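# Load two glove boxes from cart into wall dispenser

## Task

A wall-mounted glove dispenser has three slots: small gloves on the left, medium in the middle, large on the right. Take the two glove boxes off the cart and insert each into the slot for its size. The cart and the pedal bin may be pushed aside if needed. When finished, open the gripper off the boxes and withdraw the robot. The robot must not tip over or be left leaning, or the task fails.

## Robot and tools

Robot: a Hello Robot Stretch 3 with a single arm. It has a two-wheeled base (0.33 m long, 0.34 m wide) that can only drive forward/back or spin in place; it cannot strafe. A mast carries a lift, and the telescoping arm points out of the robot's RIGHT side, so reaching along the robot's forward direction means driving the base. Spinning happens about the point midway between the drive wheels, 0.05 m behind the front edge. With the arm in and the wrist folded, a spin clears a 0.28 m radius; an unfolded level wrist reaches past that.

Frames: the base frame has its origin on the floor between the drive wheels, x forward, y left, z up. The odometry frame is the base frame as it was when the scene began. hand_pose in results is in the base frame, at the point where closed fingertips meet.

execute_actions takes {"actions": [...]}, run in order. Each action may hold "robot" (a command, a list of up to 8 commands run one after another, or {"stop": true}), "steps" (1 to 450 control steps at 30 per second; default 1) and "until" (a condition that cuts the action short, usable only with steps). {"steps": n} alone simply waits. A command can contain:
- "base": exactly one of {"translate_m": d}, a relative drive in metres from where the base is when that command begins (positive forward, |d| at most 1), or {"rotate_rad": d}, a relative in-place turn in radians (positive counter-clockwise seen from above, |d| at most 3.2).
- "joints": absolute targets by name; unnamed joints keep their previous targets. lift_m 0 to 1.1 (arm height); arm_m 0 to 0.52 (extension); wrist_yaw_rad -1.345 to 4.42 (0 along the arm, positive toward the front, 3.0 folded over the base); wrist_pitch_rad -1.57 to 0.451 (0 level, negative tips fingers down); wrist_roll_rad -2.911 to 2.911; gripper_m -0.089 to 0.179 (larger is wider; real fingertip gap is smaller by about 0.007 near closed to 0.025 fully open, zero below 0.007); head_pan_rad -3.953 to 1.73 (0 ahead, positive left, -1.57 looks along the arm); head_tilt_rad -1.53 to 0.419 (negative down).
- "contact_limits": {"arm_m": effort percent, 1 to 100}, a stop threshold for that arm motion; lower is gentler.
- In a list, {"pause_s": s} waits up to 15 s.
Base and joint motions in one command start together and keep running across later actions and while you think. A new command overrides at once and discards any older queue. Any out-of-range or malformed value rejects the entire call.

Waiting: {"robot": {...}, "steps": 450, "until": {"robot": {"status": "ended"}}} returns once nothing is moving and no queue runs. Other conditions compare fields, e.g. {"lift_m": [">", 0.3]} or {"base_status": ["!=", "moving"]}; "any" instead of "robot" fires when any single motion or queue ends.

Speed: the base is fast (0.30 m/s, 1.9 rad/s) only when stowed: lift_m under 0.30, arm_m under 0.03, wrist_yaw_rad over 2.54; otherwise 0.10 m/s and 0.63 rad/s.

Gripper: to hold, command a gripper_m smaller than the object; to let go, open at least 0.02 beyond where the pads met it. Neither reading nor "done" proves a grasp; check images. Over-squeezing triggers a stall guard that weakens grip.

Wrist safety: fold or unfold the wrist only with lift_m 0.32 to 0.95, wrist_pitch_rad -0.4, roll near 0; once folded the lift may go to 0.25. If yaw is below -0.4, keep pitch at -0.5 or lower.

Result lines: base_status and joint_status give each motion's state: moving, done, off_target (came to rest short, may keep pushing), contact_stop (lift or arm hit something and went slack), time_out, stopped, not_commanded, torque_fault (wrist servo limp for 10 s). The base bracket shows progress versus goal. joint_goals lists targets; measured_speeds, motor_effort (percent, peak in brackets, noisy and offset), base_odometry, base_tilt (degrees, forward/right positive), lidar_m (12 distances, 30-degree sectors starting ahead and going counter-clockwise, plane 0.17 m high), wrist_depth_mm and head_depth_mm (7x7 grids), refusals, queue and queue_left. "robot.on_its_own" flags a goal the robot changed, slack or off joints, unusual resting effort, and a tilt of 3 degrees or more. "refused:", "dropped:" and "replaced:" lines explain goals not taken, queues cut short, or how a superseded motion ended. Each result includes images from head_camera, nav_camera and wrist_camera; an empty actions list just observes.

zoom_image: {"camera": one of head_camera, nav_camera, wrist_camera, "region": [x0, y0, x1, y1]} in pixels of that camera's latest image, top-left origin, at most 504 by 504.

finished_scene: {"scene": n}; ends the current scene permanently and reports success. Let all motion end first, since a final brake may leave joints short.

Avoid: pushing with the arm against something rigid while the gripper is above about 0.45 m (tipping risk, worse with a raised contact limit or a repeated push after contact_stop); driving while holding or pushing something fixed; snagging furniture, especially reversing. If tilt appears, reverse the last move in small steps, pull the gripper free, and lower lift_m to about 0.2. Also avoid dropping boxes, slamming, hard hits, and prolonged wrist strain.

Each tool is called after "Call:" as name([rows], argument=value, ...), one row to a line, values as JSON.

## Session

Call:
execute_actions(actions=[])

Scene clock: 0.00 s.
robot.base_odometry: x=+0.000 y=+0.000 heading=+0.000 (m, m, rad; robot's odometry frame)
robot.turned_by_wheels: +0.000 (rad since the last result)
robot.turned_by_imu: +0.000 (rad since the last result)
robot.base_tilt: forward=-0.6 right=+0.2 (deg)
robot.lidar_m: 2.28 2.20 2.28 1.85 1.18 1.21 1.65 2.09 2.17 2.05 1.57 1.61
robot.head_depth_mm: 2015 2352 2374 2347 2306 2352 2228 / 1998 2640 2616 2611 2666 2638 2206 / 2021 2651 2732 2686 2747 2760 2236 / 2038 2515 2582 2544 2578 2569 2211 / 2024 2337 2384 2400 2395 2431 2238 / 2030 2203 2231 2262 2255 2259 2190 / 2047 2106 2088 2141 2129 2145 2110
robot.base_status: not_commanded
robot.joint_positions: lift_m=+0.469 arm_m=+0.002 wrist_yaw_rad=+2.797 wrist_pitch_rad=-0.558 wrist_roll_rad=+0.020 gripper_m=+0.037 head_pan_rad=+0.006 head_tilt_rad=-0.021
robot.joint_goals: lift_m=+0.469 arm_m=+0.002 wrist_yaw_rad=+2.797 wrist_pitch_rad=-0.558 wrist_roll_rad=+0.020 gripper_m=+0.037 head_pan_rad=+0.006 head_tilt_rad=-0.021
robot.joint_status: lift_m=not_commanded arm_m=not_commanded wrist_yaw_rad=not_commanded wrist_pitch_rad=not_commanded wrist_roll_rad=not_commanded gripper_m=not_commanded head_pan_rad=not_commanded head_tilt_rad=not_commanded
robot.measured_speeds: translate_m=+0.000 rotate_rad=+0.000 lift_m=+0.000 arm_m=+0.000 wrist_yaw_rad=+0.000 wrist_pitch_rad=+0.000 wrist_roll_rad=+0.000 head_pan_rad=+0.000 head_tilt_rad=+0.000
robot: refusals=0 queue=idle queue_left=0
robot.motor_effort: left_wheel=+0 right_wheel=+1 lift_m=+28 arm_m=+1 wrist_yaw_rad=+0 wrist_pitch_rad=+4 wrist_roll_rad=+0 gripper_m=+0 head_pan_rad=-1 head_tilt_rad=+2 (%)
robot.hand_pose: x=+0.0478 y=+0.0456 z=+0.4515 quat_wxyz=(+0.310, +0.709, +0.073, +0.629) (m; robot's base frame)
robot.wrist_depth_mm: - - - - - - - / - - - - - - - / - - - - - - - / 895 910 921 912 909 904 914 / 769 - 768 771 772 774 768 / 668 641 - 663 672 665 656 / 587 587 - 589 574 589 582
pictures: head_camera (sideways: a quarter turn clockwise sets it upright), nav_camera (sideways: a quarter turn counterclockwise sets it upright), wrist_camera
Images, in order (width x height): head_camera 896x504, nav_camera 672x504, wrist_camera 644x364.

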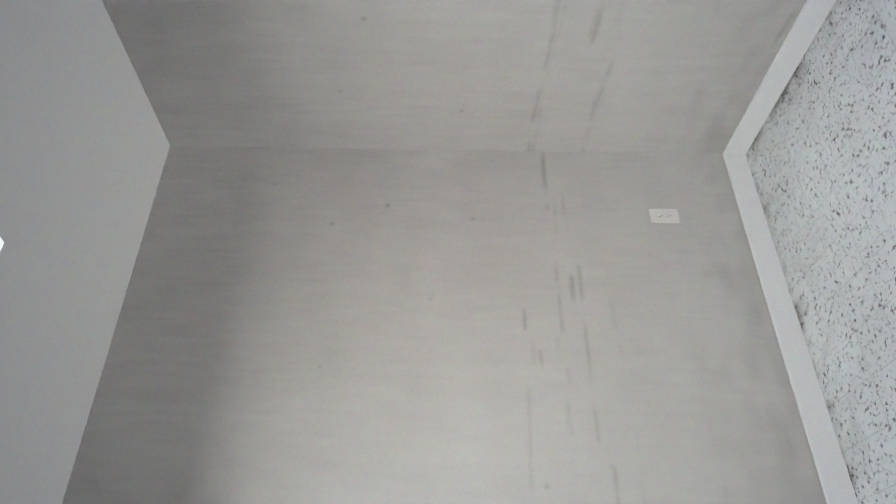

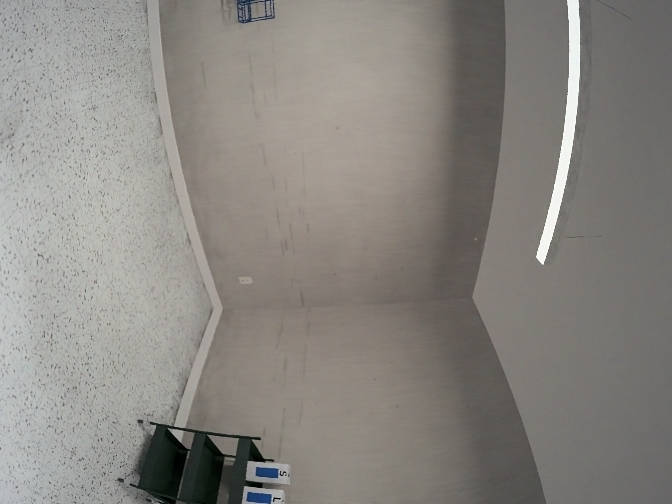

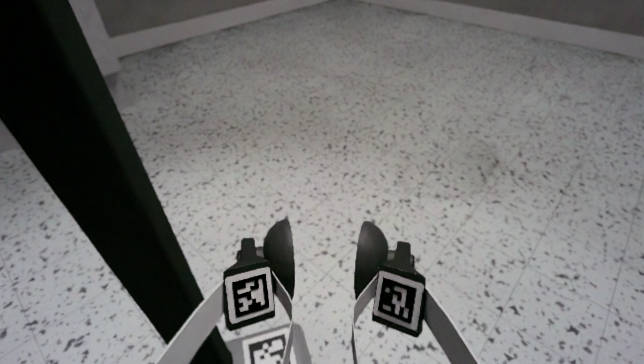

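Call:
execute_actions([
  {"robot":{"joints":{"head_pan_rad":-0.75,"head_tilt_rad":-0.4}},"steps":100,"until":{"robot":{"status":"ended"}}},
])

Call:
execute_actions([
  {"robot":{"joints":{"head_pan_rad":0.85,"head_tilt_rad":-0.3}},"steps":100,"until":{"robot":{"status":"ended"}}},
])

Scene clock: 2.47 s.
robot.base_odometry: x=+0.000 y=+0.000 heading=+0.000 (m, m, rad; robot's odometry frame)
robot.turned_by_wheels: +0.000 (rad since the last result)
robot.turned_by_imu: +0.000 (rad since the last result)
robot.base_tilt: forward=-0.7 right=+0.3 (deg)
robot.lidar_m: 2.29 2.20 2.28 1.86 1.18 1.21 1.65 2.09 2.17 2.04 1.57 1.60
robot.head_depth_mm: 1608 1697 1807 1950 2084 1780 1449 / 1649 1751 1858 1985 2139 1779 1456 / 1689 1792 1906 2072 2143 1763 1434 / 1722 1846 1898 1951 2030 1760 1424 / 1756 1872 1974 1932 2037 1744 1425 / 1781 1927 2068 2238 2090 1740 1415 / 1843 1983 2109 2291 2228 1742 1412
robot.base_status: not_commanded
robot.joint_positions: lift_m=+0.469 arm_m=+0.002 wrist_yaw_rad=+2.797 wrist_pitch_rad=-0.558 wrist_roll_rad=+0.020 gripper_m=+0.037 head_pan_rad=-0.743 head_tilt_rad=-0.395
robot.joint_goals: lift_m=+0.469 arm_m=+0.002 wrist_yaw_rad=+2.797 wrist_pitch_rad=-0.558 wrist_roll_rad=+0.020 gripper_m=+0.037 head_pan_rad=-0.750 head_tilt_rad=-0.400
robot.joint_status: lift_m=not_commanded arm_m=not_commanded wrist_yaw_rad=not_commanded wrist_pitch_rad=not_commanded wrist_roll_rad=not_commanded gripper_m=not_commanded head_pan_rad=done head_tilt_rad=done
robot.measured_speeds: translate_m=+0.000 rotate_rad=+0.000 lift_m=+0.000 arm_m=+0.000 wrist_yaw_rad=+0.000 wrist_pitch_rad=+0.000 wrist_roll_rad=+0.000 head_pan_rad=+0.000 head_tilt_rad=+0.000
robot: refusals=0 queue=done queue_left=0
robot.motor_effort: left_wheel=+0(0) right_wheel=+0(0) lift_m=+28(28) arm_m=+0(1) wrist_yaw_rad=+0(0) wrist_pitch_rad=+5(5) wrist_roll_rad=+0(0) gripper_m=+0(0) head_pan_rad=-4(49) head_tilt_rad=-2(20) (%)
robot.hand_pose: x=+0.0478 y=+0.0456 z=+0.4515 quat_wxyz=(+0.310, +0.709, +0.073, +0.629) (m; robot's base frame)
robot.wrist_depth_mm: - - - - - - - / - - - - - - - / - - - - - - - / 881 906 913 922 917 910 912 / 773 - 765 753 780 763 770 / 666 647 - 667 676 664 659 / 583 581 - 590 580 589 585
pictures: head_camera (sideways: a quarter turn clockwise sets it upright), nav_camera (sideways: a quarter turn counterclockwise sets it upright), wrist_camera
camera_calibration (this result's frames):
head_camera: T_world_to_cam=[[-0.31348, 0.248256, -0.916569, 1.21125], [0.694638, 0.718068, -0.0430856, 0.0516169], [0.647462, -0.650191, -0.397548, 0.476331], [0, 0, 0, 1]] pos_world=[0.0354404, -0.0280576, 1.30178]
nav_camera: T_world_to_cam=[[0.25622, -0.291418, 0.921644, -1.16063], [-0.708662, -0.705071, -0.0259292, 0.0882229], [0.657381, -0.64649, -0.38717, 0.459998], [0, 0, 0, 1]] pos_world=[0.0575035, 0.0213579, 1.25008]
wrist_camera: T_world_to_cam=[[0.947743, -0.318932, -0.00805984, -0.0283978], [-0.215901, -0.622567, -0.752195, 0.413713], [0.234881, 0.714628, -0.658891, 0.420576], [0, 0, 0, 1]] pos_world=[0.0174496, -0.0520483, 0.588078]
Images, in order (width x height): head_camera 896x504, nav_camera 672x504, wrist_camera 644x364.

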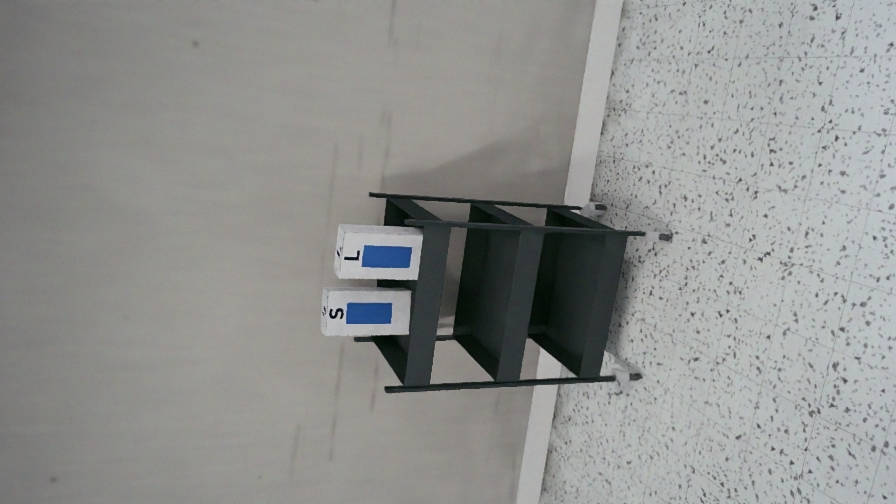

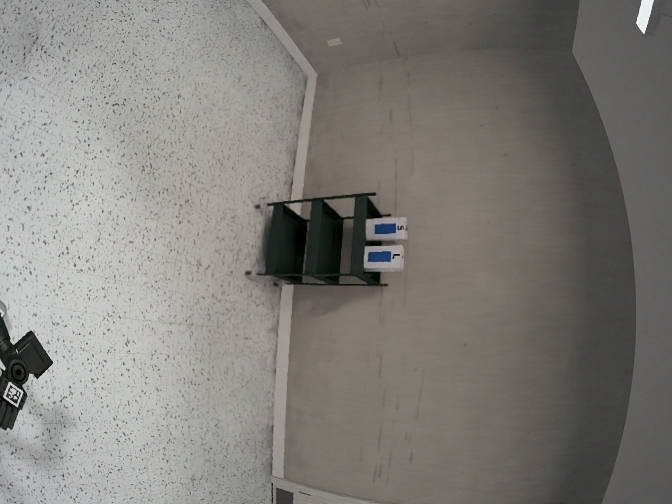

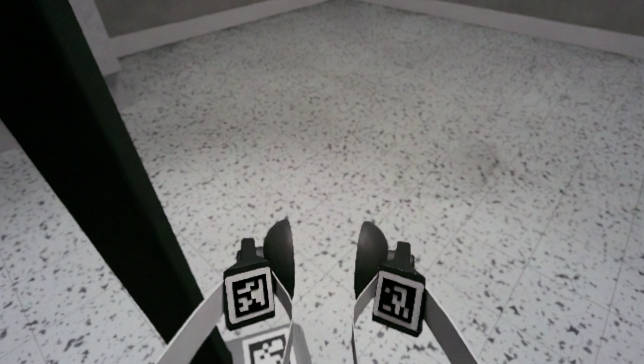

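Scene clock: 3.77 s.
robot.base_odometry: x=+0.000 y=+0.000 heading=+0.000 (m, m, rad; robot's odometry frame)
robot.turned_by_wheels: +0.000 (rad since the last result)
robot.turned_by_imu: +0.000 (rad since the last result)
robot.base_tilt: forward=-0.6 right=+0.3 (deg)
robot.lidar_m: 2.28 2.20 2.28 1.86 1.18 1.21 1.65 2.09 2.17 2.04 1.57 1.60
robot.head_depth_mm: 1821 1932 2016 2130 2253 1961 1557 / 1858 1955 2082 2172 2293 1950 1561 / 1911 2022 2123 2221 2371 1968 1555 / 1958 2074 2185 2292 2387 1943 1534 / 2011 2106 2254 2350 2475 1933 1542 / 2073 2185 2308 2499 2525 1931 1522 / 2120 2262 2370 2554 2586 1925 1529
robot.base_status: not_commanded
robot.joint_positions: lift_m=+0.469 arm_m=+0.002 wrist_yaw_rad=+2.797 wrist_pitch_rad=-0.558 wrist_roll_rad=+0.020 gripper_m=+0.037 head_pan_rad=+0.843 head_tilt_rad=-0.310
robot.joint_goals: lift_m=+0.469 arm_m=+0.002 wrist_yaw_rad=+2.797 wrist_pitch_rad=-0.558 wrist_roll_rad=+0.020 gripper_m=+0.037 head_pan_rad=+0.850 head_tilt_rad=-0.300
robot.joint_status: lift_m=not_commanded arm_m=not_commanded wrist_yaw_rad=not_commanded wrist_pitch_rad=not_commanded wrist_roll_rad=not_commanded gripper_m=not_commanded head_pan_rad=done head_tilt_rad=done
robot.measured_speeds: translate_m=+0.000 rotate_rad=+0.000 lift_m=+0.000 arm_m=+0.000 wrist_yaw_rad=+0.000 wrist_pitch_rad=+0.000 wrist_roll_rad=+0.000 head_pan_rad=+0.000 head_tilt_rad=+0.000
robot: refusals=0 queue=done queue_left=0
robot.motor_effort: left_wheel=+0(0) right_wheel=+0(1) lift_m=+27(28) arm_m=+0(0) wrist_yaw_rad=+0(0) wrist_pitch_rad=+4(5) wrist_roll_rad=+0(0) gripper_m=+0(0) head_pan_rad=+5(55) head_tilt_rad=+4(13) (%)
robot.hand_pose: x=+0.0478 y=+0.0456 z=+0.4515 quat_wxyz=(+0.310, +0.709, +0.073, +0.629) (m; robot's base frame)
robot.wrist_depth_mm: - - - - - - - / - - - - - - - / - - - - - - - / 888 919 903 905 902 927 902 / 761 - 763 763 779 753 759 / 664 653 - 666 670 665 668 / 589 588 - 579 567 585 581
pictures: head_camera (sideways: a quarter turn clockwise sets it upright), nav_camera (sideways: a quarter turn counterclockwise sets it upright), wrist_camera
camera_calibration (this result's frames):
head_camera: T_world_to_cam=[[-0.191037, -0.258119, -0.947037, 1.25027], [-0.725853, 0.686643, -0.040728, 0.0572173], [0.660789, 0.679629, -0.318531, 0.373417], [0, 0, 0, 1]] pos_world=[0.0336288, 0.0296451, 1.30532]
nav_camera: T_world_to_cam=[[0.234783, 0.201214, 0.950994, -1.19882], [0.716997, -0.696445, -0.0296574, 0.0843832], [0.656347, 0.688823, -0.307783, 0.35669], [0, 0, 0, 1]] pos_world=[-0.0131532, 0.0542911, 1.25235]
wrist_camera: T_world_to_cam=[[0.947743, -0.318932, -0.00806023, -0.0283976], [-0.215902, -0.622566, -0.752195, 0.413713], [0.234881, 0.714628, -0.658891, 0.420576], [0, 0, 0, 1]] pos_world=[0.0174496, -0.0520483, 0.588078]
Images, in order (width x height): head_camera 896x504, nav_camera 672x504, wrist_camera 644x364.

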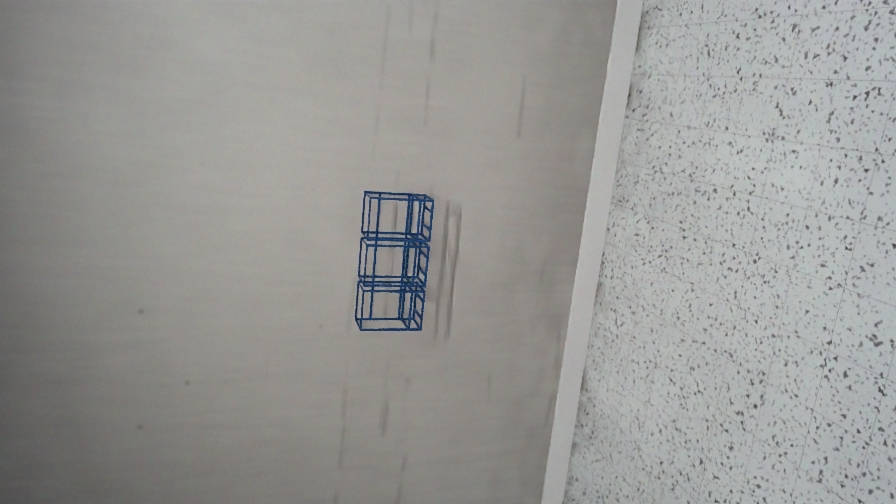

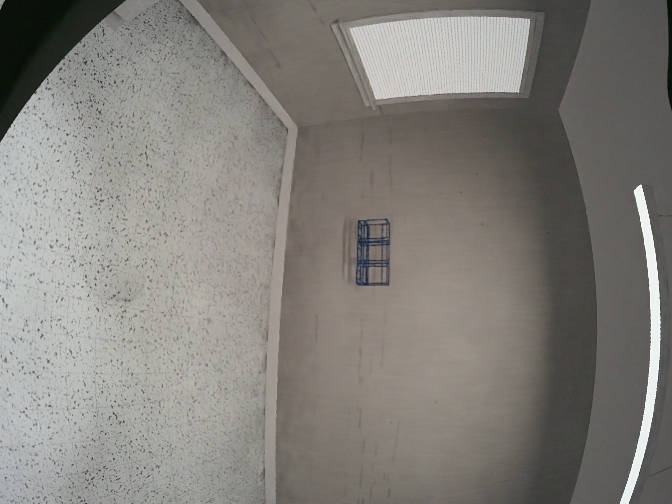

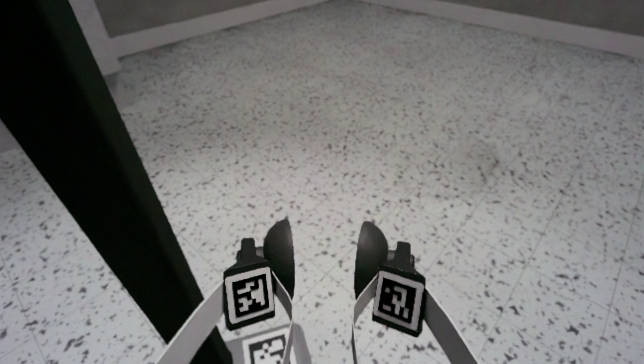

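Call:
zoom_image(camera="head_camera", region=[320, 170, 480, 350])

Region (320, 170, 480, 350) of head_camera's 896x504 image, scaled by 2.800, with more detail than that image has.

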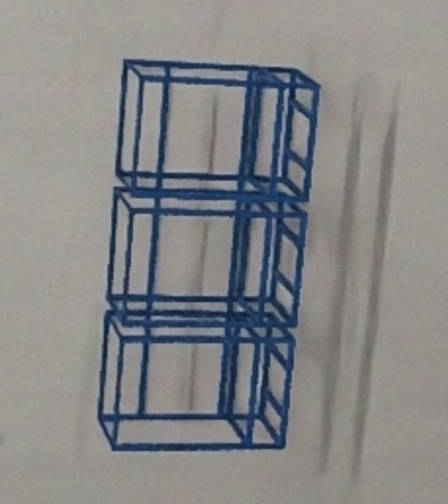

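Call:
execute_actions([
  {"robot":[{"joints":{"lift_m":0.28,"wrist_yaw_rad":3.0,"wrist_pitch_rad":-0.4,"head_pan_rad":-1.57,"head_tilt_rad":-0.6},"base":{"rotate_rad":-0.619}},{"base":{"translate_m":1.0}},{"base":{"translate_m":0.15},"joints":{"lift_m":0.6}},{"base":{"rotate_rad":1.143},"joints":{"lift_m":0.8,"wrist_yaw_rad":0,"gripper_m":0.175}},{"joints":{"wrist_pitch_rad":0,"wrist_roll_rad":0}}],"steps":450,"until":{"robot":{"status":"ended"}}},
  {"steps":300,"until":{"robot":{"status":"ended"}}},
])

Scene clock: 25.60 s.
robot.base_odometry: x=+0.937 y=-0.667 heading=+0.524 (m, m, rad; robot's odometry frame)
robot.turned_by_wheels: +0.524 (rad since the last result)
robot.turned_by_imu: +0.538 (rad since the last result)
robot.base_tilt: forward=-0.6 right=+0.2 (deg)
robot.lidar_m: 1.73 1.80 2.44 2.21 2.28 2.67 2.58 1.33 0.53 0.52 0.54 1.31
robot.head_depth_mm: 783 861 958 1075 1231 1416 1293 / 781 857 953 1070 1219 1394 1285 / 775 857 950 969 817 807 939 / 775 851 947 736 800 1002 - / 771 846 942 1006 877 973 1073 / 770 844 924 816 875 973 1072 / 768 844 934 992 845 962 1002
robot.base_status: done (rotate_rad +1.1429 of +1.1430)
robot.joint_positions: lift_m=+0.799 arm_m=+0.002 wrist_yaw_rad=+0.003 wrist_pitch_rad=-0.021 wrist_roll_rad=+0.006 gripper_m=+0.175 head_pan_rad=-1.563 head_tilt_rad=-0.593
robot.joint_goals: lift_m=+0.800 arm_m=+0.002 wrist_yaw_rad=+0.000 wrist_pitch_rad=+0.000 wrist_roll_rad=+0.000 gripper_m=+0.175 head_pan_rad=-1.570 head_tilt_rad=-0.600
robot.joint_status: lift_m=done arm_m=not_commanded wrist_yaw_rad=done wrist_pitch_rad=done wrist_roll_rad=done gripper_m=done head_pan_rad=done head_tilt_rad=done
robot.measured_speeds: translate_m=+0.000 rotate_rad=+0.000 lift_m=+0.000 arm_m=+0.000 wrist_yaw_rad=+0.000 wrist_pitch_rad=+0.000 wrist_roll_rad=+0.000 head_pan_rad=+0.000 head_tilt_rad=+0.000
robot: refusals=0 queue=done queue_left=0
robot.motor_effort: left_wheel=-1(8) right_wheel=+1(5) lift_m=+40(38) arm_m=+0(1) wrist_yaw_rad=-3(2) wrist_pitch_rad=+7(7) wrist_roll_rad=-3(3) gripper_m=+1(83) head_pan_rad=-4(56) head_tilt_rad=-3(19) (%)
robot.hand_pose: x=-0.0206 y=-0.4026 z=+0.9086 quat_wxyz=(+0.705, +0.009, -0.709, -0.007) (m; robot's base frame)
robot.wrist_depth_mm: 680 665 660 651 646 634 627 / 692 693 679 666 665 646 655 / 717 704 698 684 683 672 666 / 741 730 505 699 707 680 680 / 750 746 520 405 621 704 696 / 780 558 541 419 563 741 718 / - 455 482 431 420 760 739
pictures: head_camera (sideways: a quarter turn clockwise sets it upright), nav_camera (sideways: a quarter turn counterclockwise sets it upright), wrist_camera
camera_calibration (this result's frames):
head_camera: T_world_to_cam=[[-0.0336107, 0.571045, -0.820231, 1.08389], [0.998835, -0.00924051, -0.0473627, 0.055318], [-0.0346256, -0.820867, -0.570069, 0.704969], [0, 0, 0, 1]] pos_world=[0.00558685, -0.0397535, 1.29354]
nav_camera: T_world_to_cam=[[-0.0369991, -0.559861, 0.82776, -1.03639], [-0.998999, 0.0415599, -0.0165438, 0.0777697], [-0.0251394, -0.827544, -0.560838, 0.690135], [0, 0, 0, 1]] pos_world=[0.0566959, -0.0123509, 1.24623]
wrist_camera: T_world_to_cam=[[-0.999546, -0.0250079, 0.016818, -0.0472175], [-0.0210714, 0.180954, -0.983266, 1.00121], [0.0215461, -0.983174, -0.181398, -0.0636521], [0, 0, 0, 1]] pos_world=[-0.0247276, -0.244935, 0.973707]
Images, in order (width x height): head_camera 896x504, nav_camera 672x504, wrist_camera 644x364.

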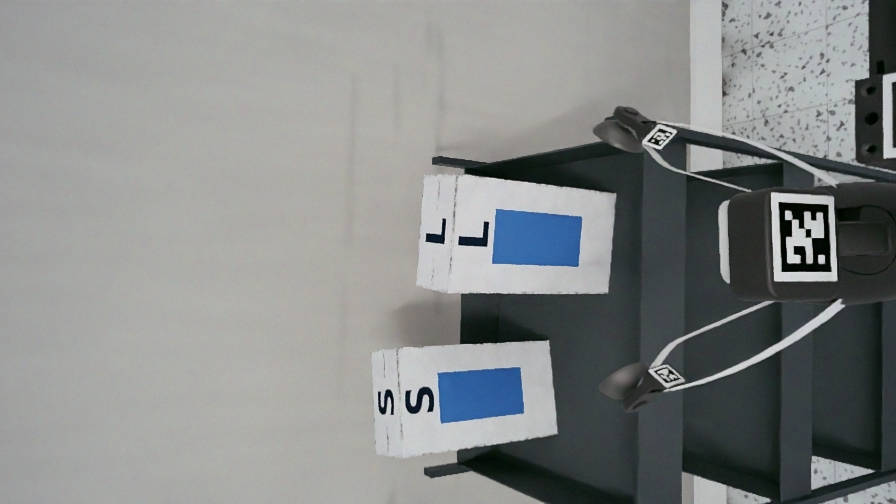

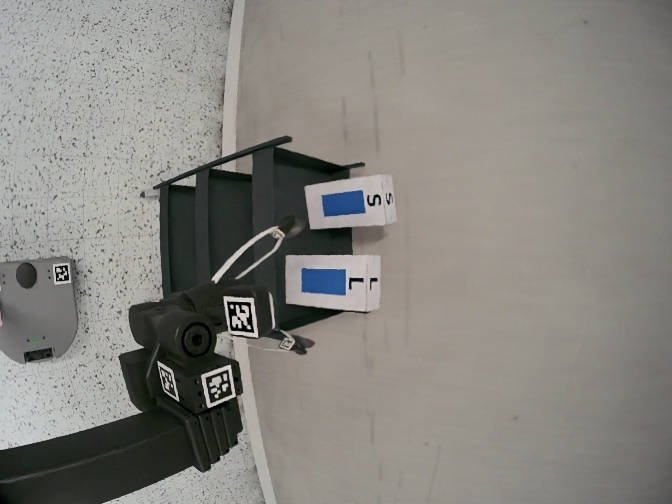

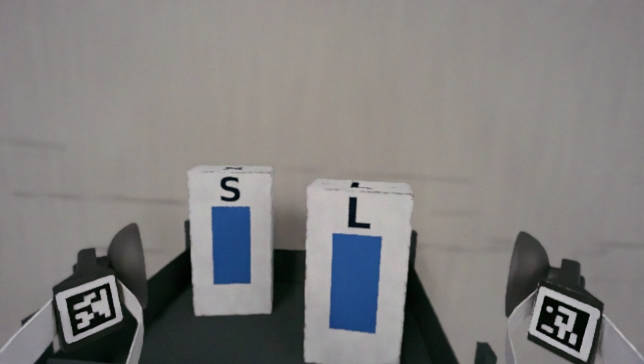

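Call:
execute_actions([
  {"robot":{"joints":{"lift_m":0.76,"arm_m":0.2},"base":{"translate_m":-0.025}},"steps":300,"until":{"robot":{"status":"ended"}}},
])

Scene clock: 29.23 s.
robot.base_odometry: x=+0.915 y=-0.680 heading=+0.524 (m, m, rad; robot's odometry frame)
robot.turned_by_wheels: +0.000 (rad since the last result)
robot.turned_by_imu: +0.000 (rad since the last result)
robot.base_tilt: forward=-0.7 right=+0.3 (deg)
robot.lidar_m: 1.75 1.82 2.48 2.22 2.28 2.64 2.55 1.33 0.52 0.52 0.54 1.32
robot.head_depth_mm: 783 860 954 1077 1242 1406 - / 779 856 954 1075 1190 - 1240 / 774 852 950 1036 946 - 1184 / 776 853 946 735 - - 1005 / 774 849 943 1000 827 969 1078 / 770 844 921 825 872 970 1072 / 766 840 934 849 866 945 1019
robot.base_status: done (translate_m -0.0250 of -0.0250)
robot.joint_positions: lift_m=+0.761 arm_m=+0.200 wrist_yaw_rad=+0.002 wrist_pitch_rad=-0.020 wrist_roll_rad=+0.005 gripper_m=+0.175 head_pan_rad=-1.563 head_tilt_rad=-0.593
robot.joint_goals: lift_m=+0.760 arm_m=+0.200 wrist_yaw_rad=+0.000 wrist_pitch_rad=+0.000 wrist_roll_rad=+0.000 gripper_m=+0.175 head_pan_rad=-1.570 head_tilt_rad=-0.600
robot.joint_status: lift_m=done arm_m=done wrist_yaw_rad=done wrist_pitch_rad=done wrist_roll_rad=done gripper_m=done head_pan_rad=done head_tilt_rad=done
robot.measured_speeds: translate_m=+0.000 rotate_rad=+0.000 lift_m=+0.000 arm_m=+0.000 wrist_yaw_rad=+0.000 wrist_pitch_rad=+0.000 wrist_roll_rad=+0.000 head_pan_rad=+0.000 head_tilt_rad=+0.000
robot: refusals=0 queue=done queue_left=0
robot.motor_effort: left_wheel=+0(3) right_wheel=+0(2) lift_m=+14(41) arm_m=+5(5) wrist_yaw_rad=-2(2) wrist_pitch_rad=+7(8) wrist_roll_rad=-3(3) gripper_m=+0(0) head_pan_rad=-5(4) head_tilt_rad=-2(3) (%)
robot.hand_pose: x=-0.0209 y=-0.6003 z=+0.8702 quat_wxyz=(+0.705, +0.008, -0.709, -0.007) (m; robot's base frame)
robot.wrist_depth_mm: 479 474 466 465 461 450 445 / 493 490 485 477 469 463 459 / 512 506 492 492 485 474 476 / 521 301 316 215 229 488 486 / 534 311 314 191 185 500 500 / 554 323 322 198 190 517 509 / - 328 333 205 196 540 525
pictures: head_camera (sideways: a quarter turn clockwise sets it upright), nav_camera (sideways: a quarter turn counterclockwise sets it upright), wrist_camera
camera_calibration (this result's frames):
head_camera: T_world_to_cam=[[-0.0335666, 0.571059, -0.820223, 1.08388], [0.998834, -0.00931726, -0.0473629, 0.0553183], [-0.0346892, -0.820856, -0.57008, 0.704984], [0, 0, 0, 1]] pos_world=[0.00558377, -0.0397534, 1.29354]
nav_camera: T_world_to_cam=[[-0.0370424, -0.559869, 0.827753, -1.03638], [-0.998996, 0.0416375, -0.0165431, 0.0777688], [-0.0252036, -0.827534, -0.560849, 0.69015], [0, 0, 0, 1]] pos_world=[0.0566949, -0.012354, 1.24623]
wrist_camera: T_world_to_cam=[[-0.999566, -0.0237421, 0.0174382, -0.0516157], [-0.021423, 0.179556, -0.983514, 0.998519], [0.0202195, -0.983461, -0.179987, -0.266461], [0, 0, 0, 1]] pos_world=[-0.0248143, -0.44257, 0.934998]
Images, in order (width x height): head_camera 896x504, nav_camera 672x504, wrist_camera 644x364.

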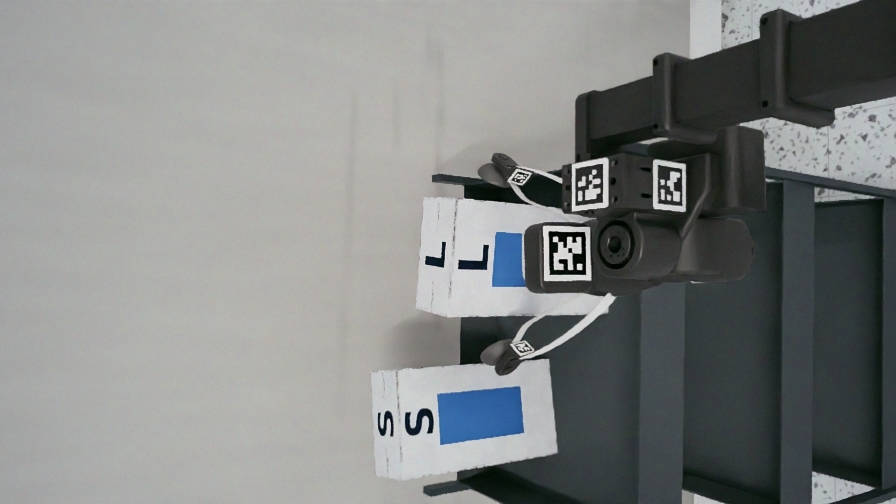

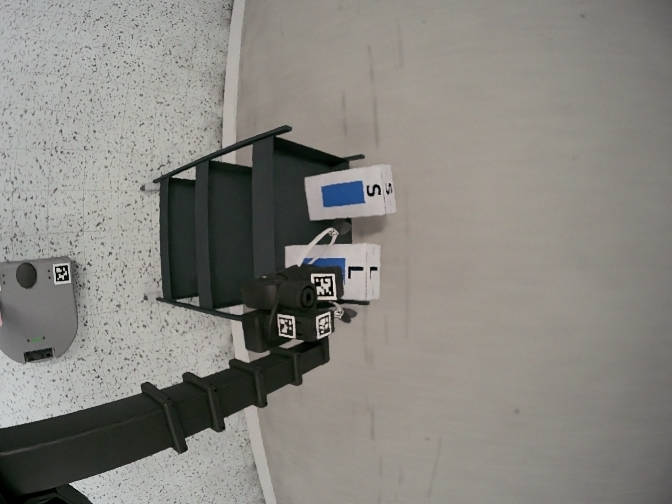

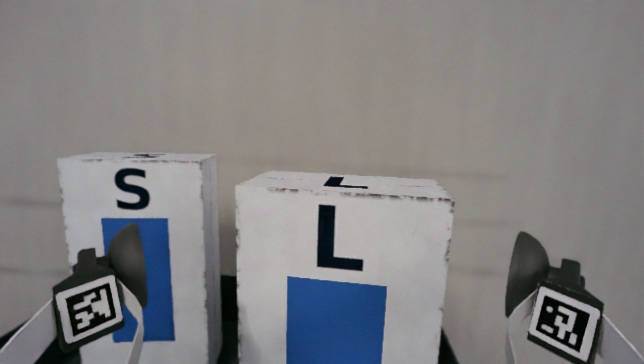

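Call:
execute_actions([
  {"robot":[{"joints":{"lift_m":0.765,"wrist_yaw_rad":-0.1},"base":{"translate_m":0.009}},{"joints":{"arm_m":0.275}}],"steps":300,"until":{"robot":{"status":"ended"}}},
])

Scene clock: 33.77 s.
robot.base_odometry: x=+0.923 y=-0.675 heading=+0.524 (m, m, rad; robot's odometry frame)
robot.turned_by_wheels: +0.000 (rad since the last result)
robot.turned_by_imu: +0.000 (rad since the last result)
robot.base_tilt: forward=-0.7 right=+0.3 (deg)
robot.lidar_m: 1.74 1.81 2.46 2.21 2.28 2.65 2.56 1.32 0.53 0.52 0.54 1.31
robot.head_depth_mm: 782 863 956 1086 1234 1388 - / 782 857 954 1073 1182 - 1253 / 777 852 949 1015 - 948 1044 / 774 851 946 736 - 976 1007 / 774 843 942 999 853 974 1072 / 765 845 927 817 874 967 1076 / 766 840 937 885 871 967 1060
robot.base_status: done (translate_m +0.0090 of +0.0090)
robot.joint_positions: lift_m=+0.764 arm_m=+0.275 wrist_yaw_rad=-0.097 wrist_pitch_rad=-0.020 wrist_roll_rad=+0.005 gripper_m=+0.175 head_pan_rad=-1.563 head_tilt_rad=-0.593
robot.joint_goals: lift_m=+0.765 arm_m=+0.275 wrist_yaw_rad=-0.100 wrist_pitch_rad=+0.000 wrist_roll_rad=+0.000 gripper_m=+0.175 head_pan_rad=-1.570 head_tilt_rad=-0.600
robot.joint_status: lift_m=done arm_m=done wrist_yaw_rad=done wrist_pitch_rad=done wrist_roll_rad=done gripper_m=done head_pan_rad=done head_tilt_rad=done
robot.measured_speeds: translate_m=+0.000 rotate_rad=+0.000 lift_m=+0.000 arm_m=+0.000 wrist_yaw_rad=+0.000 wrist_pitch_rad=+0.000 wrist_roll_rad=+0.000 head_pan_rad=+0.000 head_tilt_rad=+0.000
robot: refusals=0 queue=done queue_left=0
robot.motor_effort: left_wheel=+0(3) right_wheel=+0(1) lift_m=+40(47) arm_m=+5(4) wrist_yaw_rad=-2(5) wrist_pitch_rad=+7(7) wrist_roll_rad=-3(3) gripper_m=+0(1) head_pan_rad=-3(4) head_tilt_rad=-2(2) (%)
robot.hand_pose: x=-0.0463 y=-0.6741 z=+0.8740 quat_wxyz=(+0.704, -0.027, -0.708, -0.042) (m; robot's base frame)
robot.wrist_depth_mm: 378 378 384 391 400 403 411 / 384 392 400 404 410 411 422 / 396 402 407 414 416 424 437 / 216 405 418 424 434 436 450 / 218 219 123 125 129 451 462 / 220 119 117 115 114 114 480 / - 124 121 119 117 482 498
pictures: head_camera (sideways: a quarter turn clockwise sets it upright), nav_camera (sideways: a quarter turn counterclockwise sets it upright), wrist_camera
camera_calibration (this result's frames):
head_camera: T_world_to_cam=[[-0.0335665, 0.571059, -0.820222, 1.08388], [0.998834, -0.00931747, -0.0473629, 0.0553183], [-0.0346894, -0.820856, -0.570081, 0.704985], [0, 0, 0, 1]] pos_world=[0.00558376, -0.0397534, 1.29354]
nav_camera: T_world_to_cam=[[-0.0370425, -0.55987, 0.827752, -1.03638], [-0.998996, 0.0416378, -0.0165431, 0.0777687], [-0.0252038, -0.827534, -0.56085, 0.690151], [0, 0, 0, 1]] pos_world=[0.0566949, -0.012354, 1.24623]
wrist_camera: T_world_to_cam=[[-0.996988, 0.0755655, 0.0174388, -0.0117409], [-0.00350196, 0.180771, -0.983519, 1.01667], [-0.0774726, -0.980618, -0.179962, -0.340451], [0, 0, 0, 1]] pos_world=[-0.0345208, -0.516749, 0.938851]
Images, in order (width x height): head_camera 896x504, nav_camera 672x504, wrist_camera 644x364.

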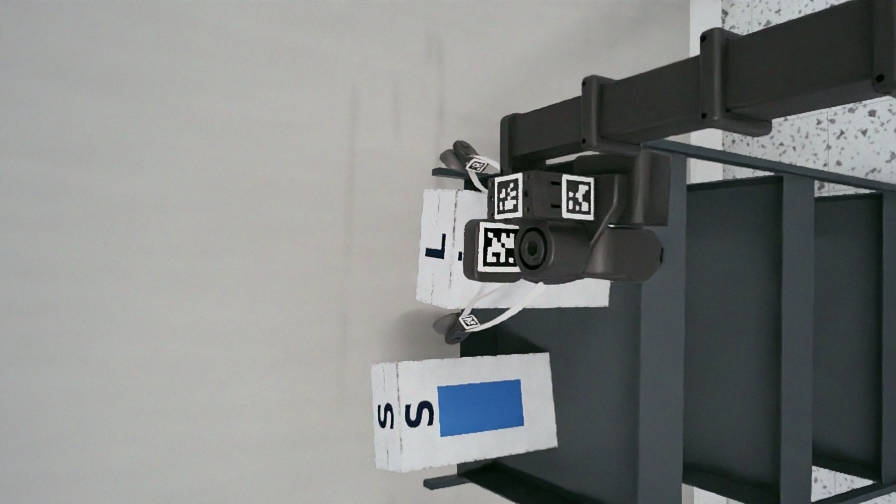

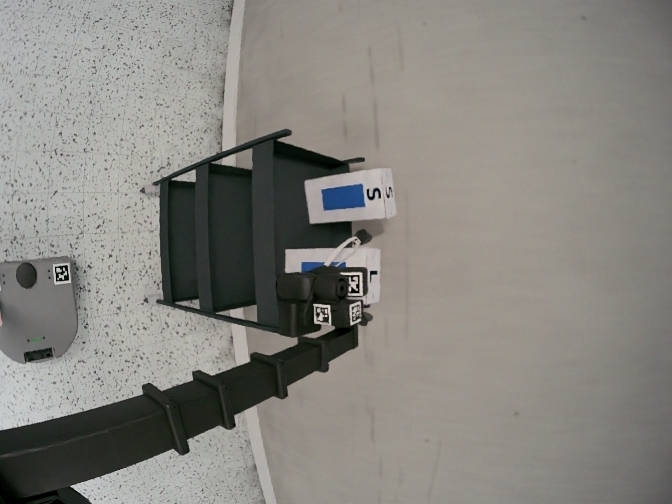

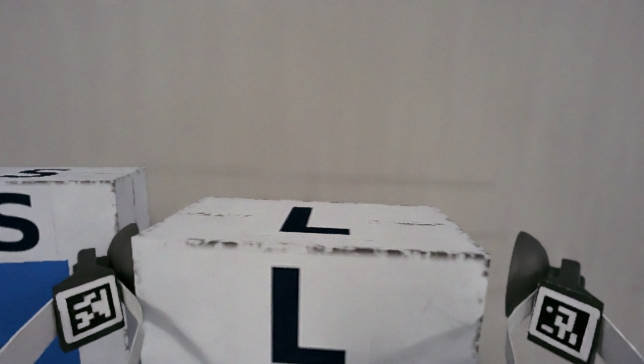

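Good. Grip and lift.

Call:
execute_actions([
  {"robot":[{"base":{"translate_m":0.005}},{"joints":{"gripper_m":0.08}},{"joints":{"lift_m":0.9}}],"steps":300,"until":{"robot":{"status":"ended"}}},
])

Scene clock: 38.73 s.
robot.base_odometry: x=+0.927 y=-0.673 heading=+0.524 (m, m, rad; robot's odometry frame)
robot.turned_by_wheels: +0.000 (rad since the last result)
robot.turned_by_imu: +0.000 (rad since the last result)
robot.base_tilt: forward=-0.7 right=+0.3 (deg)
robot.lidar_m: 1.74 1.80 2.44 2.21 2.29 2.66 2.56 1.32 0.53 0.52 0.54 1.31
robot.head_depth_mm: 781 861 958 1040 - 1428 1254 / 780 860 937 - 1235 1407 1263 / 776 850 920 - 861 789 1067 / 775 848 912 - 831 975 1074 / 770 847 926 994 878 971 1075 / 768 843 926 816 870 970 1077 / 766 842 931 978 865 953 997
robot.base_status: done (translate_m +0.0050 of +0.0050)
robot.joint_positions: lift_m=+0.899 arm_m=+0.275 wrist_yaw_rad=-0.097 wrist_pitch_rad=-0.064 wrist_roll_rad=+0.005 gripper_m=+0.081 head_pan_rad=-1.563 head_tilt_rad=-0.593
robot.joint_goals: lift_m=+0.900 arm_m=+0.275 wrist_yaw_rad=-0.100 wrist_pitch_rad=+0.000 wrist_roll_rad=+0.000 gripper_m=+0.080 head_pan_rad=-1.570 head_tilt_rad=-0.600
robot.joint_status: lift_m=done arm_m=done wrist_yaw_rad=done wrist_pitch_rad=done wrist_roll_rad=done gripper_m=done head_pan_rad=done head_tilt_rad=done
robot.measured_speeds: translate_m=+0.000 rotate_rad=+0.000 lift_m=+0.000 arm_m=+0.000 wrist_yaw_rad=+0.000 wrist_pitch_rad=+0.000 wrist_roll_rad=+0.000 head_pan_rad=+0.000 head_tilt_rad=+0.000
robot: refusals=0 queue=done queue_left=0
robot.motor_effort: left_wheel=+0(3) right_wheel=+0(3) lift_m=+44(43) arm_m=+5(5) wrist_yaw_rad=-2(2) wrist_pitch_rad=+23(24) wrist_roll_rad=-3(3) gripper_m=-17(93) head_pan_rad=-4(4) head_tilt_rad=-3(2) (%)
robot.hand_pose: x=-0.0462 y=-0.6726 z=+0.9976 quat_wxyz=(+0.703, -0.012, -0.709, -0.057) (m; robot's base frame)
robot.wrist_depth_mm: 370 376 378 388 391 394 400 / 382 387 396 400 408 414 418 / 396 401 403 410 421 424 432 / 414 413 421 426 437 438 450 / 425 425 126 124 128 461 462 / 433 436 127 125 122 122 493 / 249 246 130 127 125 125 506
pictures: head_camera (sideways: a quarter turn clockwise sets it upright), nav_camera (sideways: a quarter turn counterclockwise sets it upright), wrist_camera
camera_calibration (this result's frames):
head_camera: T_world_to_cam=[[-0.0335665, 0.571059, -0.820222, 1.08388], [0.998834, -0.00931735, -0.0473629, 0.0553183], [-0.0346893, -0.820856, -0.570081, 0.704985], [0, 0, 0, 1]] pos_world=[0.00558376, -0.0397534, 1.29354]
nav_camera: T_world_to_cam=[[-0.0370424, -0.55987, 0.827752, -1.03638], [-0.998996, 0.0416377, -0.0165431, 0.0777687], [-0.0252037, -0.827534, -0.56085, 0.690151], [0, 0, 0, 1]] pos_world=[0.0566949, -0.012354, 1.24623]
wrist_camera: T_world_to_cam=[[-0.997056, 0.07487, 0.0165657, -0.0134755], [0.000615408, 0.22384, -0.974626, 1.15822], [-0.0766783, -0.971746, -0.223227, -0.267554], [0, 0, 0, 1]] pos_world=[-0.0346641, -0.518242, 1.06933]
Images, in order (width x height): head_camera 896x504, nav_camera 672x504, wrist_camera 644x364.

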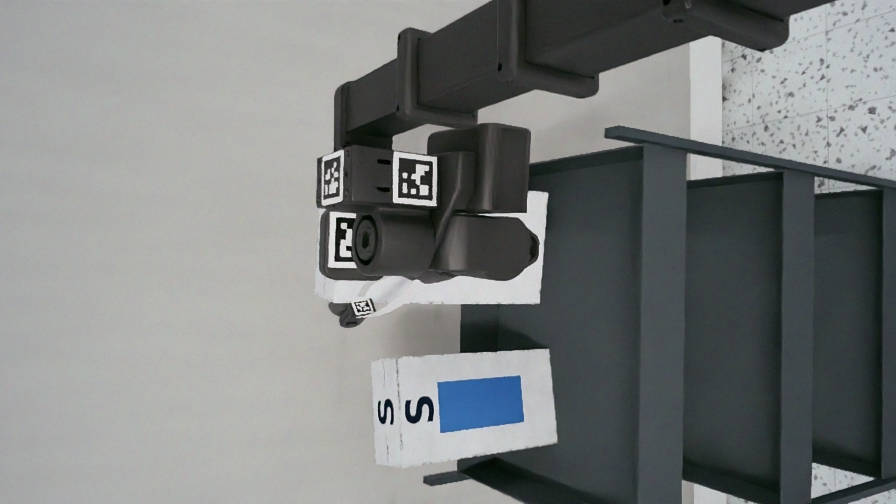

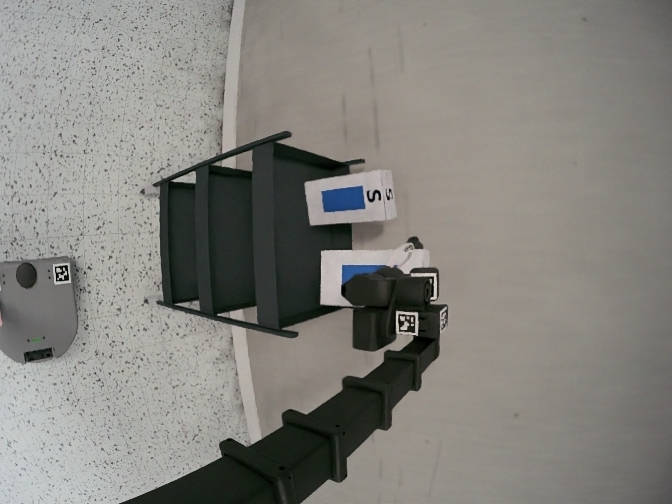

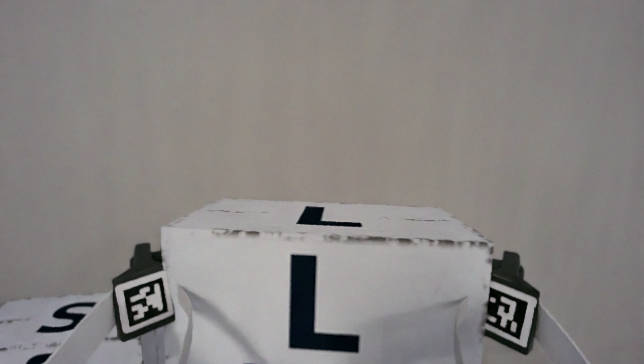

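Call:
execute_actions([
  {"robot":[{"joints":{"arm_m":0.02,"lift_m":1.03,"gripper_m":0.07,"wrist_pitch_rad":0.08,"wrist_yaw_rad":0}},{"base":{"rotate_rad":1.0}},{"base":{"translate_m":1.0}},{"base":{"translate_m":0.856}},{"base":{"rotate_rad":0.55}}],"steps":450,"until":{"robot":{"status":"ended"}}},
  {"steps":450,"until":{"robot":{"status":"ended"}}},
  {"steps":450,"until":{"robot":{"status":"ended"}}},
])

Scene clock: 42.80 s.
robot.base_odometry: x=+0.927 y=-0.673 heading=+0.524 (m, m, rad; robot's odometry frame)
robot.turned_by_wheels: +0.000 (rad since the last result)
robot.turned_by_imu: +0.000 (rad since the last result)
robot.base_tilt: forward=-0.6 right=+0.2 (deg)
robot.lidar_m: 1.74 1.80 2.46 2.21 2.28 2.65 2.57 1.33 0.53 0.52 0.54 1.31
robot.head_depth_mm: 779 848 - - - - 1213 / 780 858 - - - - 1271 / 776 851 - - - - 1074 / 775 842 - - - - 1082 / 771 838 363 400 462 973 1075 / 766 842 911 816 873 967 1073 / 765 846 930 976 868 951 1000
robot.base_status: done (translate_m +0.0050 of +0.0050)
robot.joint_positions: lift_m=+1.029 arm_m=+0.020 wrist_yaw_rad=-0.001 wrist_pitch_rad=+0.014 wrist_roll_rad=+0.004 gripper_m=+0.074 head_pan_rad=-1.563 head_tilt_rad=-0.593
robot.joint_goals: lift_m=+1.030 arm_m=+0.020 wrist_yaw_rad=+0.000 wrist_pitch_rad=+0.080 wrist_roll_rad=+0.000 gripper_m=+0.073 head_pan_rad=-1.570 head_tilt_rad=-0.600
robot.joint_status: lift_m=done arm_m=done wrist_yaw_rad=done wrist_pitch_rad=off_target wrist_roll_rad=done gripper_m=done head_pan_rad=done head_tilt_rad=done
robot.measured_speeds: translate_m=+0.000 rotate_rad=+0.000 lift_m=+0.000 arm_m=+0.000 wrist_yaw_rad=+0.000 wrist_pitch_rad=+0.000 wrist_roll_rad=+0.000 head_pan_rad=+0.000 head_tilt_rad=+0.000
robot: refusals=0 queue=dropped queue_left=0
robot.motor_effort: left_wheel=+0(0) right_wheel=+0(1) lift_m=+43(38) arm_m=-3(5) wrist_yaw_rad=+2(12) wrist_pitch_rad=+23(30) wrist_roll_rad=-2(3) gripper_m=-20(66) head_pan_rad=-4(4) head_tilt_rad=-2(3) (%)
robot.hand_pose: x=-0.0217 y=-0.4219 z=+1.1476 quat_wxyz=(+0.706, -0.005, -0.708, +0.004) (m; robot's base frame)
robot.wrist_depth_mm: 659 657 648 636 631 621 628 / 675 678 667 658 645 644 637 / 686 691 678 674 665 659 641 / 718 699 683 684 682 672 671 / 727 716 126 124 127 686 680 / 742 729 127 125 123 408 693 / 771 757 130 127 125 125 705
pictures: head_camera (sideways: a quarter turn clockwise sets it upright), nav_camera (sideways: a quarter turn counterclockwise sets it upright), wrist_camera
dropped: robot: command 0 of its queue: wrist_pitch_rad: off_target
camera_calibration (this result's frames):
head_camera: T_world_to_cam=[[-0.0335649, 0.571068, -0.820216, 1.08387], [0.998834, -0.00931979, -0.0473631, 0.0553185], [-0.0346918, -0.82085, -0.57009, 0.704997], [0, 0, 0, 1]] pos_world=[0.00558364, -0.0397533, 1.29354]
nav_camera: T_world_to_cam=[[-0.037044, -0.559879, 0.827746, -1.03637], [-0.998996, 0.0416408, -0.0165425, 0.077768], [-0.0252062, -0.827527, -0.560859, 0.690163], [0, 0, 0, 1]] pos_world=[0.0566949, -0.0123535, 1.24623]
wrist_camera: T_world_to_cam=[[-0.999603, -0.0198764, 0.0199779, -0.0543299], [-0.0226706, 0.14606, -0.989016, 1.23147], [0.0167401, -0.989076, -0.146453, -0.0819671], [0, 0, 0, 1]] pos_world=[-0.0250181, -0.26202, 1.20702]
Images, in order (width x height): head_camera 896x504, nav_camera 672x504, wrist_camera 644x364.

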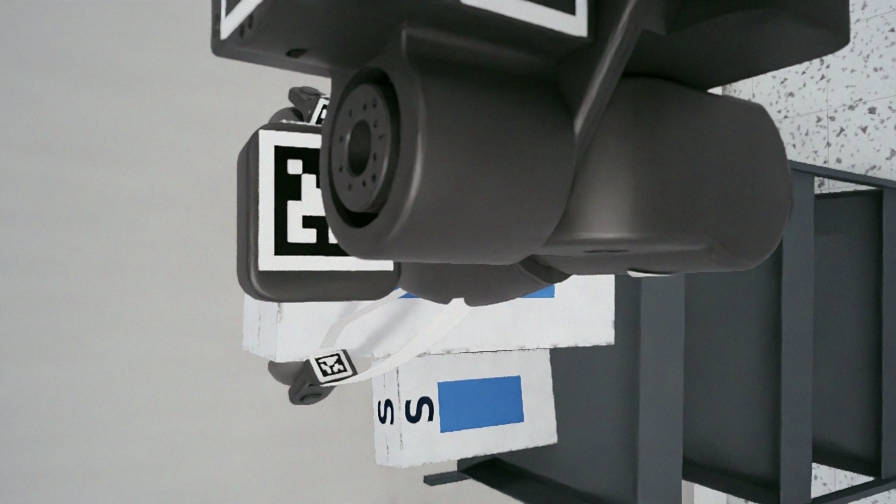

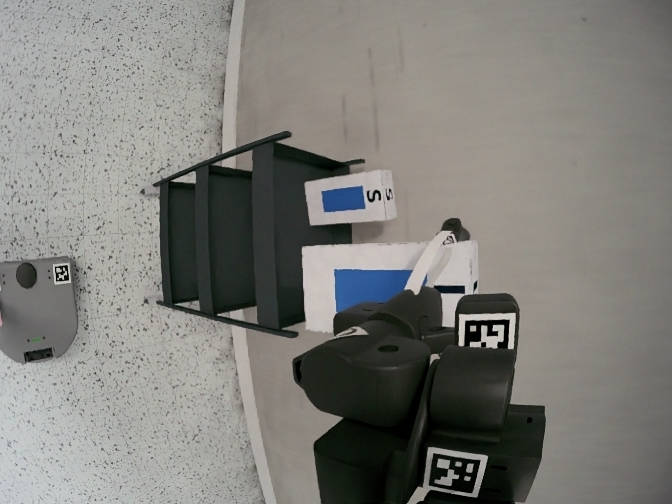

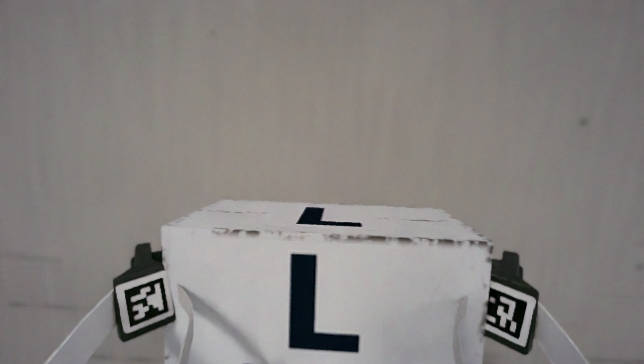

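Call:
execute_actions([
  {"robot":[{"base":{"rotate_rad":1.0}},{"base":{"translate_m":1.0}},{"base":{"translate_m":0.856}},{"base":{"rotate_rad":0.55},"joints":{"arm_m":0.22}}],"steps":450,"until":{"robot":{"status":"ended"}}},
  {"steps":450,"until":{"robot":{"status":"ended"}}},
  {"steps":450,"until":{"robot":{"status":"ended"}}},
])

Scene clock: 69.73 s.
robot.base_odometry: x=+1.014 y=+1.181 heading=+2.074 (m, m, rad; robot's odometry frame)
robot.turned_by_wheels: +1.550 (rad since the last result)
robot.turned_by_imu: +1.571 (rad since the last result)
robot.base_tilt: forward=-0.6 right=+0.3 (deg)
robot.lidar_m: 1.28 1.32 1.33 2.35 3.60 2.18 2.47 1.07 0.77 0.73 0.76 1.02
robot.head_depth_mm: 616 - 759 853 980 1155 1266 / 607 - - 847 972 1142 1258 / 603 - - 823 966 1124 1257 / 606 - - 739 957 1116 1242 / 601 632 592 785 948 1108 1212 / 599 658 730 809 941 1096 1214 / 593 655 727 791 928 1076 1214
robot.base_status: done (rotate_rad +0.5500 of +0.5500)
robot.joint_positions: lift_m=+1.029 arm_m=+0.220 wrist_yaw_rad=+0.000 wrist_pitch_rad=+0.014 wrist_roll_rad=+0.004 gripper_m=+0.074 head_pan_rad=-1.563 head_tilt_rad=-0.593
robot.joint_goals: lift_m=+1.030 arm_m=+0.220 wrist_yaw_rad=+0.000 wrist_pitch_rad=+0.080 wrist_roll_rad=+0.000 gripper_m=+0.073 head_pan_rad=-1.570 head_tilt_rad=-0.600
robot.joint_status: lift_m=done arm_m=done wrist_yaw_rad=done wrist_pitch_rad=off_target wrist_roll_rad=done gripper_m=done head_pan_rad=done head_tilt_rad=done
robot.measured_speeds: translate_m=+0.000 rotate_rad=+0.000 lift_m=+0.000 arm_m=+0.000 wrist_yaw_rad=+0.000 wrist_pitch_rad=+0.000 wrist_roll_rad=+0.000 head_pan_rad=+0.000 head_tilt_rad=+0.000
robot: refusals=0 queue=done queue_left=0
robot.motor_effort: left_wheel=+0(4) right_wheel=+0(4) lift_m=+44(44) arm_m=+5(6) wrist_yaw_rad=+0(1) wrist_pitch_rad=+24(23) wrist_roll_rad=-2(2) gripper_m=-20(19) head_pan_rad=-5(4) head_tilt_rad=-3(3) (%)
robot.hand_pose: x=-0.0214 y=-0.6212 z=+1.1476 quat_wxyz=(+0.706, -0.005, -0.708, +0.005) (m; robot's base frame)
robot.wrist_depth_mm: 266 266 264 263 262 260 259 / 272 272 269 268 266 267 266 / 278 277 277 275 274 271 273 / 286 285 281 281 280 280 277 / 294 291 126 124 127 284 284 / 300 298 127 125 123 206 291 / 307 308 130 127 125 125 299
pictures: head_camera (sideways: a quarter turn clockwise sets it upright), nav_camera (sideways: a quarter turn counterclockwise sets it upright), wrist_camera
camera_calibration (this result's frames):
head_camera: T_world_to_cam=[[-0.0335028, 0.571219, -0.820114, 1.08374], [0.998833, -0.00942193, -0.0473662, 0.0553225], [-0.0347835, -0.820744, -0.570237, 0.705188], [0, 0, 0, 1]] pos_world=[0.00557923, -0.0397517, 1.29353]
nav_camera: T_world_to_cam=[[-0.0371049, -0.560023, 0.827646, -1.03624], [-0.998991, 0.0417544, -0.0165337, 0.0777565], [-0.0252986, -0.827424, -0.561007, 0.690356], [0, 0, 0, 1]] pos_world=[0.0566934, -0.0123492, 1.24622]
wrist_camera: T_world_to_cam=[[-0.999575, -0.0212131, 0.0199748, -0.0587739], [-0.0228628, 0.146029, -0.989016, 1.26056], [0.0180632, -0.989053, -0.146452, -0.279029], [0, 0, 0, 1]] pos_world=[-0.0248889, -0.4613, 1.20702]
Images, in order (width x height): head_camera 896x504, nav_camera 672x504, wrist_camera 644x364.

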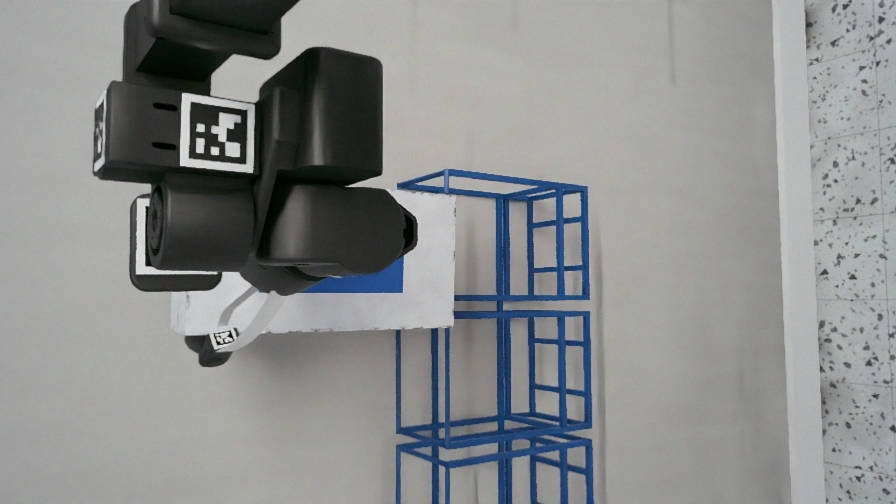

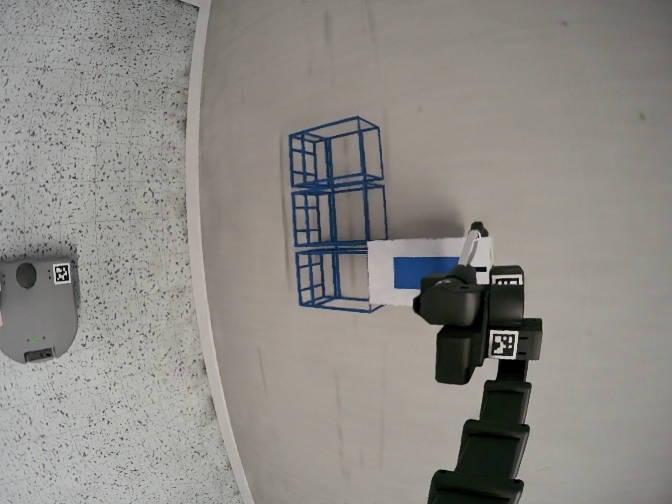

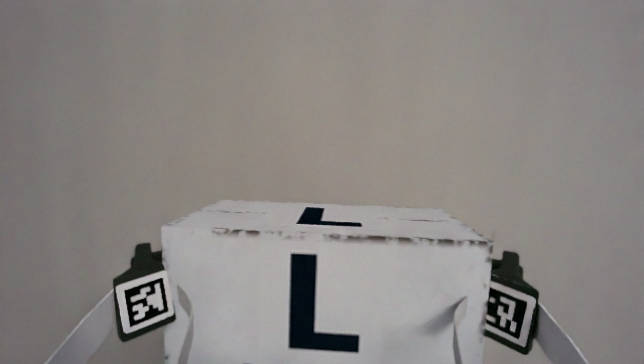

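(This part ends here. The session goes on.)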